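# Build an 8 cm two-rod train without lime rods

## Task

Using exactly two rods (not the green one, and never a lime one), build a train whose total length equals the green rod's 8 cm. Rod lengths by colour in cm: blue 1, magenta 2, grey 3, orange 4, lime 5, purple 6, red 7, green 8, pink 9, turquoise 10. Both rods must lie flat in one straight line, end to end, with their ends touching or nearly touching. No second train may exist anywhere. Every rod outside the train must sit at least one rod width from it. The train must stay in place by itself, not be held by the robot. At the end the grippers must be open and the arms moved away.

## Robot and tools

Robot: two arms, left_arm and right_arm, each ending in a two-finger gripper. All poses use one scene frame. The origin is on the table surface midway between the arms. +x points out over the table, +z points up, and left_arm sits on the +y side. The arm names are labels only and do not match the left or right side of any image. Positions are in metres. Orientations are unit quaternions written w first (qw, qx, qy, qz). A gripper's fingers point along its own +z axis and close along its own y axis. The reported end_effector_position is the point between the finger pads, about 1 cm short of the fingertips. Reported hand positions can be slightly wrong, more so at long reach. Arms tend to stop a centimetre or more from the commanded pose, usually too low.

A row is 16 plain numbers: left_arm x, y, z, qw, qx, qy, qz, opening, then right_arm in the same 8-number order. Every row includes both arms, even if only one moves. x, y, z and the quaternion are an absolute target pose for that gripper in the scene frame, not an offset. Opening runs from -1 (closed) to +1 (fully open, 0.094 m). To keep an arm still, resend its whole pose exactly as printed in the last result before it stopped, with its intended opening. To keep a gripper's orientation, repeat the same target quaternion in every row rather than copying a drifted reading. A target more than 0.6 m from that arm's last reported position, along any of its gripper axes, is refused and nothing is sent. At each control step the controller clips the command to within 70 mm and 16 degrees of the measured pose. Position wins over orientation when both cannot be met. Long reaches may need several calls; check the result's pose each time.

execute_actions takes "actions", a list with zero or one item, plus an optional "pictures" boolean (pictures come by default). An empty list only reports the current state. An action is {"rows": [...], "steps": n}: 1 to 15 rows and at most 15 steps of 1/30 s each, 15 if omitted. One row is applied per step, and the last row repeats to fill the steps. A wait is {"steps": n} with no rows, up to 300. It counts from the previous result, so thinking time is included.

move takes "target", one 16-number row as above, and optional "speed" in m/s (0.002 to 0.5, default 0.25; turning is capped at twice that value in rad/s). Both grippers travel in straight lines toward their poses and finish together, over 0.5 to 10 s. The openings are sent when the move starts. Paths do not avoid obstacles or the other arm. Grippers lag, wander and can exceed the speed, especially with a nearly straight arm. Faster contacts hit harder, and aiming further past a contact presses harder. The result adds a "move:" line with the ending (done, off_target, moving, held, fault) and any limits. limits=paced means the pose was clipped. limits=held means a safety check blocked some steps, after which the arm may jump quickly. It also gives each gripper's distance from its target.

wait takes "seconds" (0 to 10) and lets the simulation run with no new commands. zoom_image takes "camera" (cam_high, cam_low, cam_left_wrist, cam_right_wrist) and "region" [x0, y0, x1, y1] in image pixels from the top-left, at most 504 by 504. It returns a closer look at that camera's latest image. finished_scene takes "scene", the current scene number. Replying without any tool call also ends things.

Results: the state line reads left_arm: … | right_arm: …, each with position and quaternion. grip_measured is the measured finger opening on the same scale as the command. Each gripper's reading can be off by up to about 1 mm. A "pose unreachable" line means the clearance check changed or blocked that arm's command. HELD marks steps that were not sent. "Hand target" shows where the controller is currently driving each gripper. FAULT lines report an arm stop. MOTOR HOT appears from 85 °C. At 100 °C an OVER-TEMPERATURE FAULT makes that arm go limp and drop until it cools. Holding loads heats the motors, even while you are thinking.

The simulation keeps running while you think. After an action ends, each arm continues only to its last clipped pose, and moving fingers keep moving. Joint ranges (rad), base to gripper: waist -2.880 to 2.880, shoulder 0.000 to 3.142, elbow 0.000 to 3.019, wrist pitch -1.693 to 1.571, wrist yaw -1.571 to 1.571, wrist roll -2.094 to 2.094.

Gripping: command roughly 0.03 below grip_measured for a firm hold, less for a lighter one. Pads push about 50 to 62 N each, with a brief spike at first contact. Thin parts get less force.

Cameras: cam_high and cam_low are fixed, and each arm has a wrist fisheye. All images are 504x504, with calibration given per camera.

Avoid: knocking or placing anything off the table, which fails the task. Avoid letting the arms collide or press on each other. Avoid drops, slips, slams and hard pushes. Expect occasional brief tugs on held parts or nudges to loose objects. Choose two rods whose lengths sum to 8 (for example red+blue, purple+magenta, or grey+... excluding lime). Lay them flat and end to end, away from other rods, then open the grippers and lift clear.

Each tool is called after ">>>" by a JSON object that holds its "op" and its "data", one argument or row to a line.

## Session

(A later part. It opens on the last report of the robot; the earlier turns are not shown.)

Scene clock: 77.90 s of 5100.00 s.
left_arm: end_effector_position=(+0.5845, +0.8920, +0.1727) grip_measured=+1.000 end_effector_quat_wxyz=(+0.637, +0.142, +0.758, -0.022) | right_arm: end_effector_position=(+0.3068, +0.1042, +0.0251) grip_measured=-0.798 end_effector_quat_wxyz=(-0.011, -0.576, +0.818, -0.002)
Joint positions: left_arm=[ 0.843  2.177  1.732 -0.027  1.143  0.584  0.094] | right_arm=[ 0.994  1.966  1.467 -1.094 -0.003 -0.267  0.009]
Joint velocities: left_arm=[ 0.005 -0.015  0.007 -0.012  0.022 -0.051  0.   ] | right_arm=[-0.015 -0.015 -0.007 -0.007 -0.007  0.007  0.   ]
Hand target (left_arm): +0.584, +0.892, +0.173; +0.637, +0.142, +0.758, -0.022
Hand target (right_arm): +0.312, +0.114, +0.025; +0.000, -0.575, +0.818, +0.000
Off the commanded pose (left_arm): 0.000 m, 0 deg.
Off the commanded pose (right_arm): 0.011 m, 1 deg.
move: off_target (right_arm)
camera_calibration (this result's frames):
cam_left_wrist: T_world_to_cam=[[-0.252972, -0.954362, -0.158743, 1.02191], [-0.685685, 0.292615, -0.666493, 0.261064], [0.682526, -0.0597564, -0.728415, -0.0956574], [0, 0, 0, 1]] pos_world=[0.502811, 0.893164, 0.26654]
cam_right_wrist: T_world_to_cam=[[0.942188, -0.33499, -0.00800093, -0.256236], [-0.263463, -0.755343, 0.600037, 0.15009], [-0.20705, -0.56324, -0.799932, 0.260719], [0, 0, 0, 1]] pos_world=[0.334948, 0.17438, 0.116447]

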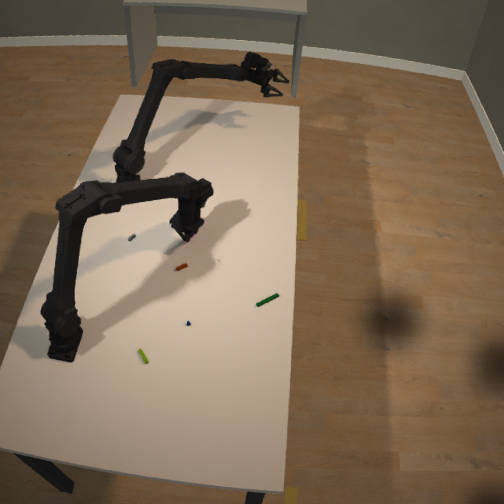

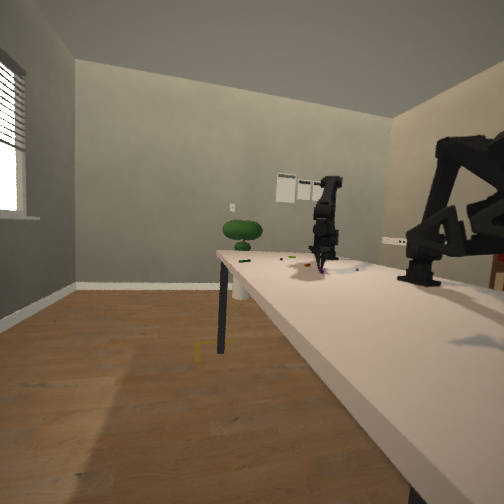

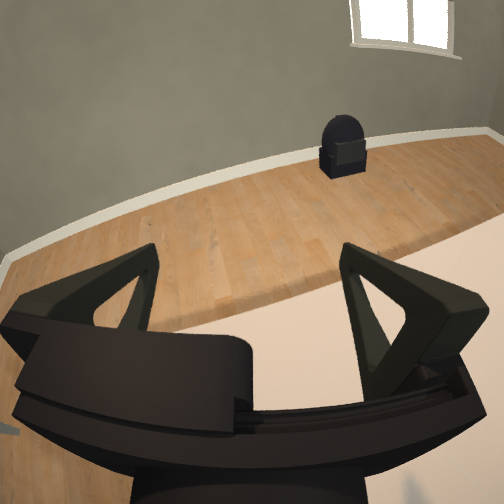

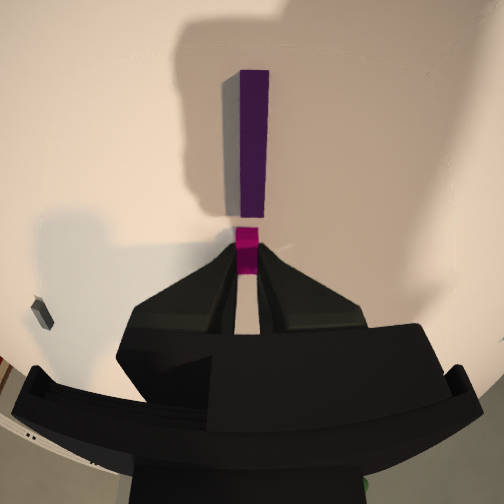

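>>> {"op": "move", "data": {
  "target": [0.5845,0.892,0.1727,0.637,0.142,0.758,-0.022,1,0.317,0.121,0.026,0,-0.575,0.818,0,-0.825],
  "speed": 0.02
}}

Scene clock: 90.83 s of 5100.00 s.
left_arm: end_effector_position=(+0.5845, +0.8920, +0.1727) grip_measured=+1.000 end_effector_quat_wxyz=(+0.637, +0.142, +0.758, -0.022) | right_arm: end_effector_position=(+0.3065, +0.1037, +0.0202) grip_measured=-0.798 end_effector_quat_wxyz=(-0.015, -0.576, +0.817, -0.004)
Joint positions: left_arm=[ 0.843  2.177  1.732 -0.027  1.143  0.584  0.094] | right_arm=[ 0.994  1.976  1.468 -1.094 -0.003 -0.267  0.009]
Joint velocities: left_arm=[-0.005  0.005  0.007  0.002 -0.007 -0.022  0.   ] | right_arm=[-0.005 -0.015 -0.012 -0.002  0.051 -0.007 -0.   ]
Hand target (left_arm): +0.585, +0.892, +0.173; +0.637, +0.142, +0.758, -0.022
Hand target (right_arm): +0.317, +0.120, +0.026; +0.000, -0.575, +0.818, +0.000
Off the commanded pose (left_arm): 0.000 m, 0 deg.
Off the commanded pose (right_arm): 0.021 m, 2 deg.
After step 90, 8.73 s passed at rest.
move: off_target (right_arm)
camera_calibration (this result's frames):
cam_left_wrist: T_world_to_cam=[[-0.252972, -0.954362, -0.158743, 1.02191], [-0.685685, 0.292615, -0.666493, 0.261064], [0.682526, -0.0597564, -0.728415, -0.0956574], [0, 0, 0, 1]] pos_world=[0.502811, 0.893164, 0.26654]
cam_right_wrist: T_world_to_cam=[[0.942149, -0.335047, -0.00996655, -0.256128], [-0.260607, -0.750876, 0.606851, 0.151132], [-0.210807, -0.569147, -0.794753, 0.258064], [0, 0, 0, 1]] pos_world=[0.335099, 0.174543, 0.110829]

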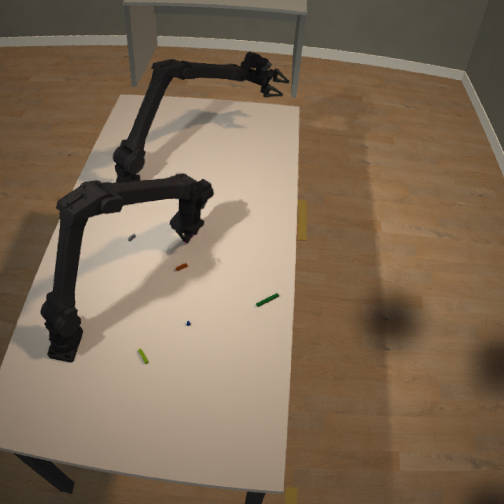

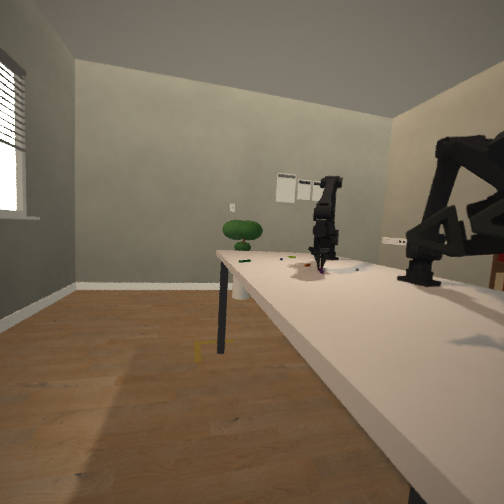

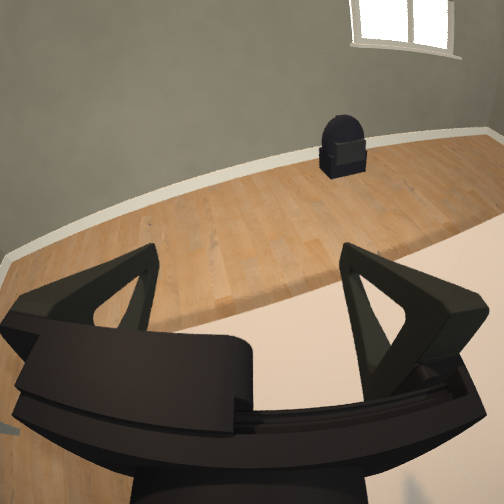

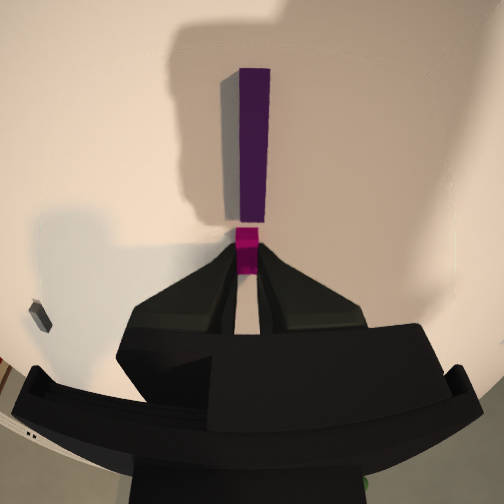

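>>> {"op": "move", "data": {
  "target": [0.5845,0.892,0.1727,0.637,0.142,0.758,-0.022,1,0.313,0.111,0.009,0,-0.575,0.818,0,-0.825],
  "speed": 0.02
}}

>>> {"op": "zoom_image", "data": {
  "camera": "cam_right_wrist",
  "region": [190, 170, 310, 290]
}}

Scene clock: 100.07 s of 5100.00 s.
left_arm: end_effector_position=(+0.5845, +0.8920, +0.1727) grip_measured=+1.000 end_effector_quat_wxyz=(+0.637, +0.142, +0.758, -0.022) | right_arm: end_effector_position=(+0.3112, +0.1105, +0.0200) grip_measured=-0.798 end_effector_quat_wxyz=(+0.001, -0.576, +0.818, +0.002)
Joint positions: left_arm=[ 0.843  2.177  1.732 -0.027  1.143  0.584  0.094] | right_arm=[ 0.994  1.976  1.468 -1.06  -0.003 -0.267  0.009]
Joint velocities: left_arm=[ 0.005  0.005 -0.017 -0.002 -0.007  0.007  0.   ] | right_arm=[ 0.005  0.005 -0.007  0.002  0.022 -0.022 -0.001]
Hand target (left_arm): +0.584, +0.892, +0.173; +0.637, +0.142, +0.758, -0.022
Hand target (right_arm): +0.313, +0.111, +0.009; +0.000, -0.575, +0.818, -0.000
Off the commanded pose (left_arm): 0.000 m, 0 deg.
Off the commanded pose (right_arm): 0.011 m, 0 deg.
After step 90, 5.23 s passed at rest.
move: off_target (right_arm)
camera_calibration (this result's frames):
cam_left_wrist: T_world_to_cam=[[-0.252972, -0.954362, -0.158743, 1.02191], [-0.685685, 0.292615, -0.666493, 0.261064], [0.682526, -0.0597564, -0.728415, -0.0956574], [0, 0, 0, 1]] pos_world=[0.502811, 0.893164, 0.26654]
cam_right_wrist: T_world_to_cam=[[0.942255, -0.334895, -0.00103675, -0.258552], [-0.272042, -0.767209, 0.580848, 0.163401], [-0.195319, -0.547024, -0.814012, 0.255934], [0, 0, 0, 1]] pos_world=[0.338063, 0.178777, 0.113154]

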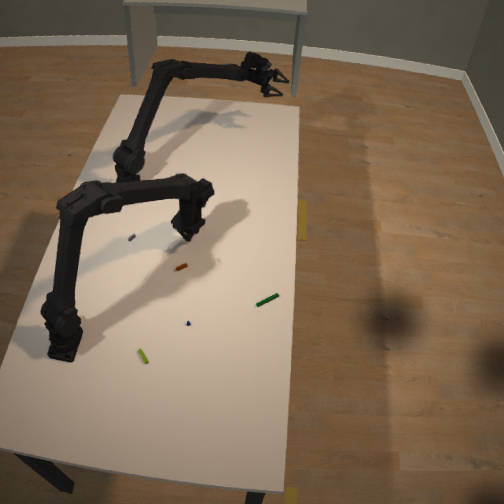

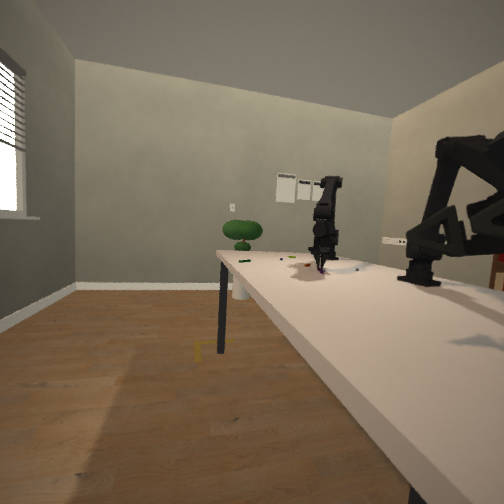

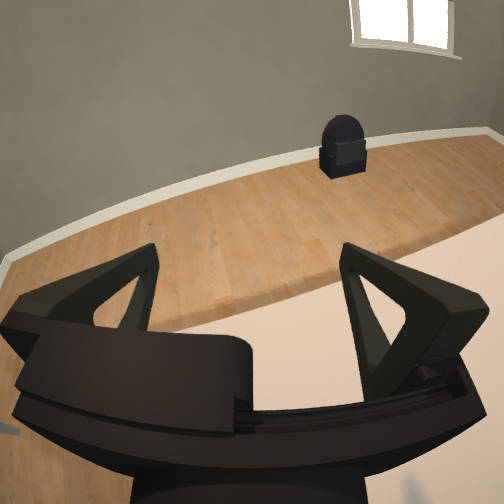

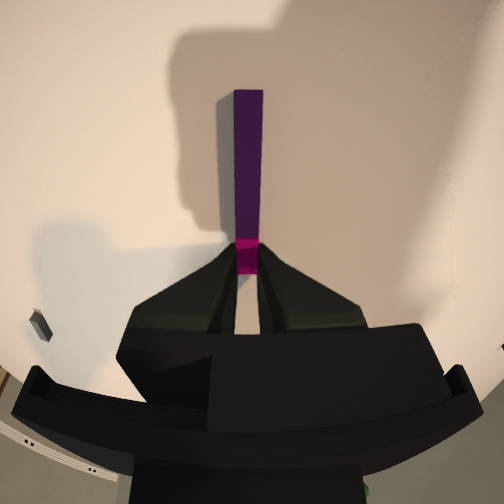

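Region (190, 170, 310, 290) of cam_right_wrist's 504x504 image, scaled by 4.200, with more detail than that image has.

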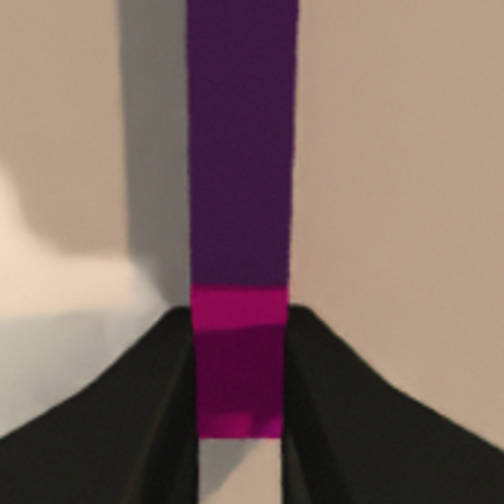

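>>> {"op": "move", "data": {
  "target": [0.5845,0.892,0.1727,0.637,0.142,0.758,-0.022,1,0.313,0.111,0.012,0,-0.575,0.818,0,0.1],
  "speed": 0.02
}}

>>> {"op": "move", "data": {
  "target": [0.5845,0.892,0.1727,0.637,0.142,0.758,-0.022,1,0.30,0.08,0.16,0,-0.575,0.818,0,0.1],
  "speed": 0.15
}}

>>> {"op": "zoom_image", "data": {
  "camera": "cam_right_wrist",
  "region": [170, 40, 330, 200]
}}

Scene clock: 107.33 s of 5100.00 s.
left_arm: end_effector_position=(+0.5845, +0.8920, +0.1727) grip_measured=+1.000 end_effector_quat_wxyz=(+0.637, +0.142, +0.758, -0.022) | right_arm: end_effector_position=(+0.3112, +0.1105, +0.0200) grip_measured=+0.097 end_effector_quat_wxyz=(+0.001, -0.576, +0.818, +0.002)
Joint positions: left_arm=[ 0.843  2.177  1.732 -0.027  1.143  0.584  0.094] | right_arm=[ 0.994  1.976  1.468 -1.06  -0.003 -0.267  0.052]
Joint velocities: left_arm=[-0.005 -0.005  0.002 -0.022 -0.022 -0.037  0.   ] | right_arm=[ 0.005  0.015 -0.012  0.017  0.051  0.022 -0.001]
Hand target (left_arm): +0.585, +0.892, +0.173; +0.637, +0.142, +0.758, -0.022
Hand target (right_arm): +0.313, +0.111, +0.012; -0.000, -0.575, +0.818, -0.000
Off the commanded pose (left_arm): 0.000 m, 0 deg.
Off the commanded pose (right_arm): 0.008 m, 0 deg.
After step 90, 3.57 s passed at rest.
move: done
camera_calibration (this result's frames):
cam_left_wrist: T_world_to_cam=[[-0.252972, -0.954362, -0.158743, 1.02191], [-0.685685, 0.292615, -0.666493, 0.261064], [0.682526, -0.0597564, -0.728415, -0.0956574], [0, 0, 0, 1]] pos_world=[0.502811, 0.893164, 0.26654]
cam_right_wrist: T_world_to_cam=[[0.942255, -0.334895, -0.00103675, -0.258552], [-0.272042, -0.767209, 0.580848, 0.163401], [-0.195319, -0.547024, -0.814012, 0.255934], [0, 0, 0, 1]] pos_world=[0.338063, 0.178777, 0.113154]

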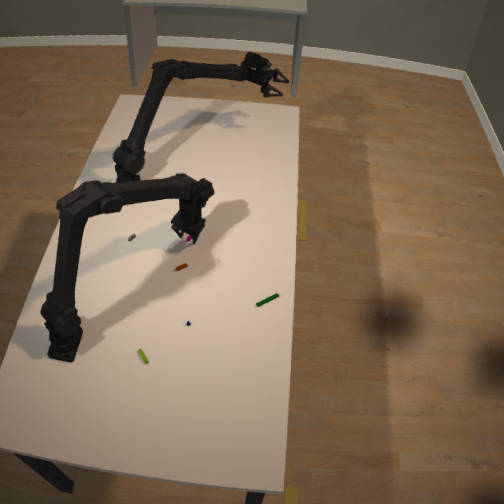

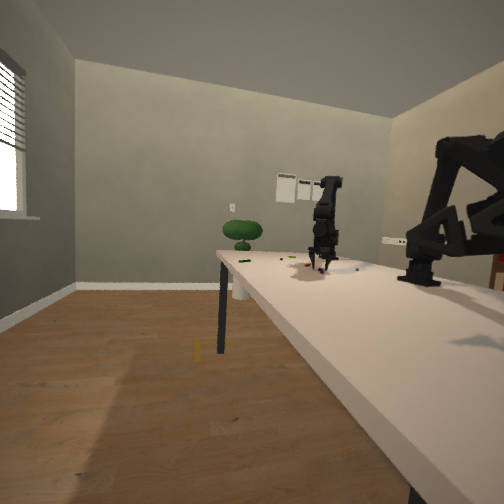

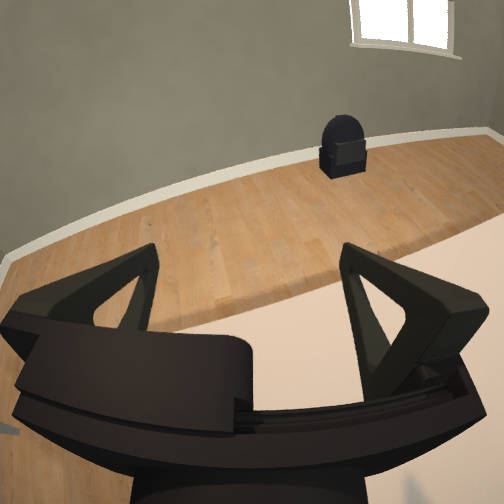

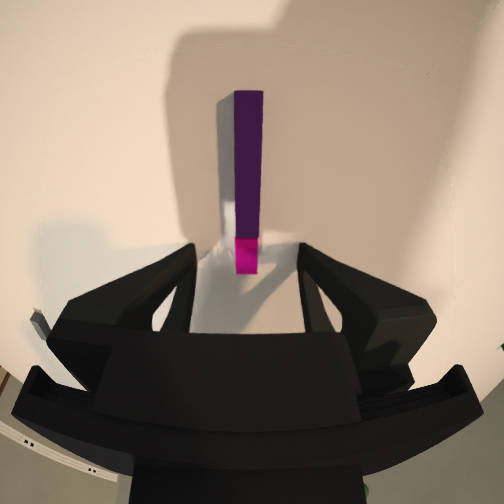

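Scene clock: 108.77 s of 5100.00 s.
left_arm: end_effector_position=(+0.5845, +0.8920, +0.1727) grip_measured=+1.000 end_effector_quat_wxyz=(+0.637, +0.142, +0.758, -0.022) | right_arm: end_effector_position=(+0.2845, +0.0693, +0.1280) grip_measured=+0.098 end_effector_quat_wxyz=(-0.030, -0.574, +0.818, -0.010)
Joint positions: left_arm=[ 0.843  2.177  1.732 -0.027  1.143  0.584  0.094] | right_arm=[ 0.991  1.787  1.488 -1.334 -0.002 -0.267  0.052]
Joint velocities: left_arm=[-0.005 -0.005 -0.002 -0.012 -0.11   0.037  0.   ] | right_arm=[-0.005 -0.005 -0.007  0.012 -0.037 -0.081 -0.   ]
Hand target (left_arm): +0.584, +0.892, +0.173; +0.637, +0.142, +0.758, -0.022
Hand target (right_arm): +0.298, +0.078, +0.159; +0.000, -0.575, +0.818, -0.000
Off the commanded pose (left_arm): 0.000 m, 0 deg.
Off the commanded pose (right_arm): 0.037 m, 4 deg.
move: off_target (right_arm)
camera_calibration (this result's frames):
cam_left_wrist: T_world_to_cam=[[-0.252972, -0.954362, -0.158743, 1.02191], [-0.685685, 0.292615, -0.666493, 0.261064], [0.682526, -0.0597564, -0.728415, -0.0956574], [0, 0, 0, 1]] pos_world=[0.502811, 0.893164, 0.26654]
cam_right_wrist: T_world_to_cam=[[0.940891, -0.33825, -0.0176448, -0.244292], [-0.251968, -0.733796, 0.630917, 0.0473912], [-0.226355, -0.589178, -0.77565, 0.322912], [0, 0, 0, 1]] pos_world=[0.314886, 0.142396, 0.216256]

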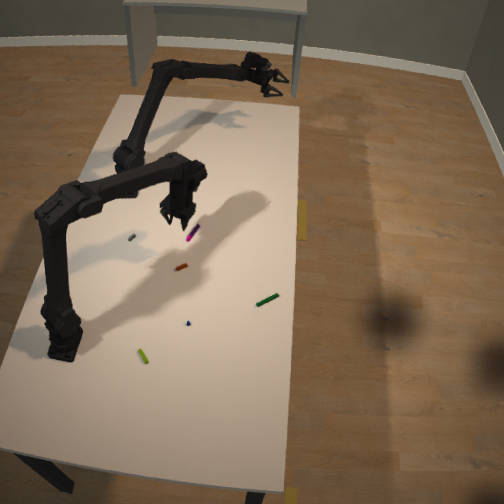

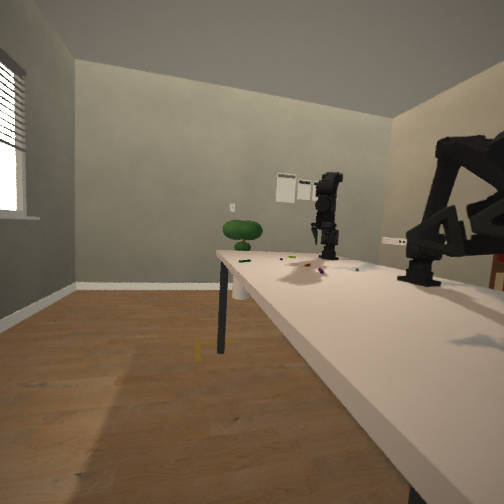

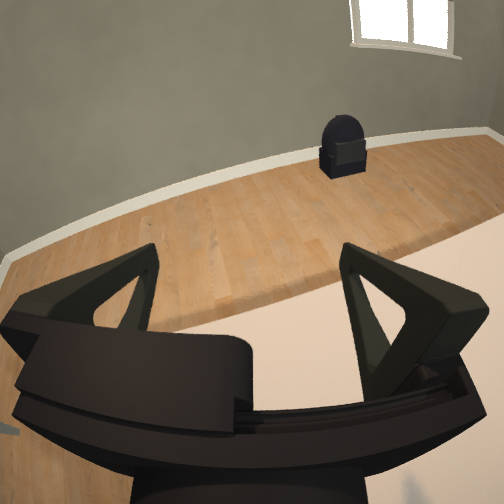

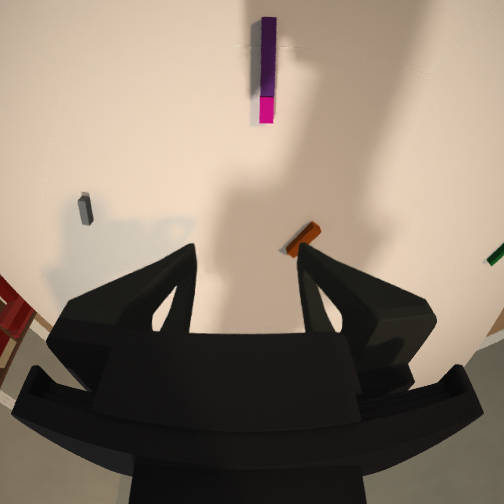

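Region (170, 40, 330, 200) of cam_right_wrist's 504x504 image, scaled by 3.150, with more detail than that image has.

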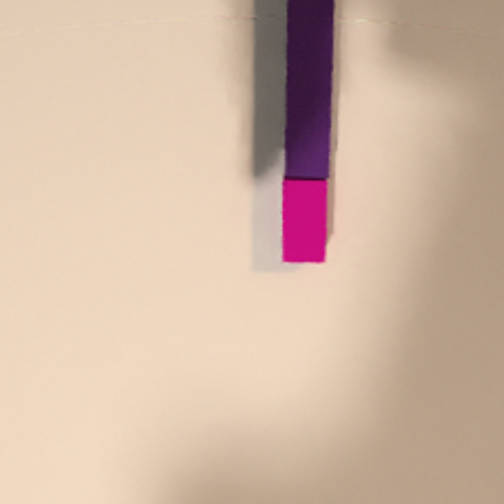

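The gap is under 1 mm.

>>> {"op": "finished_scene", "data": {
  "scene": 2
}}

The scene is finished: the task was done.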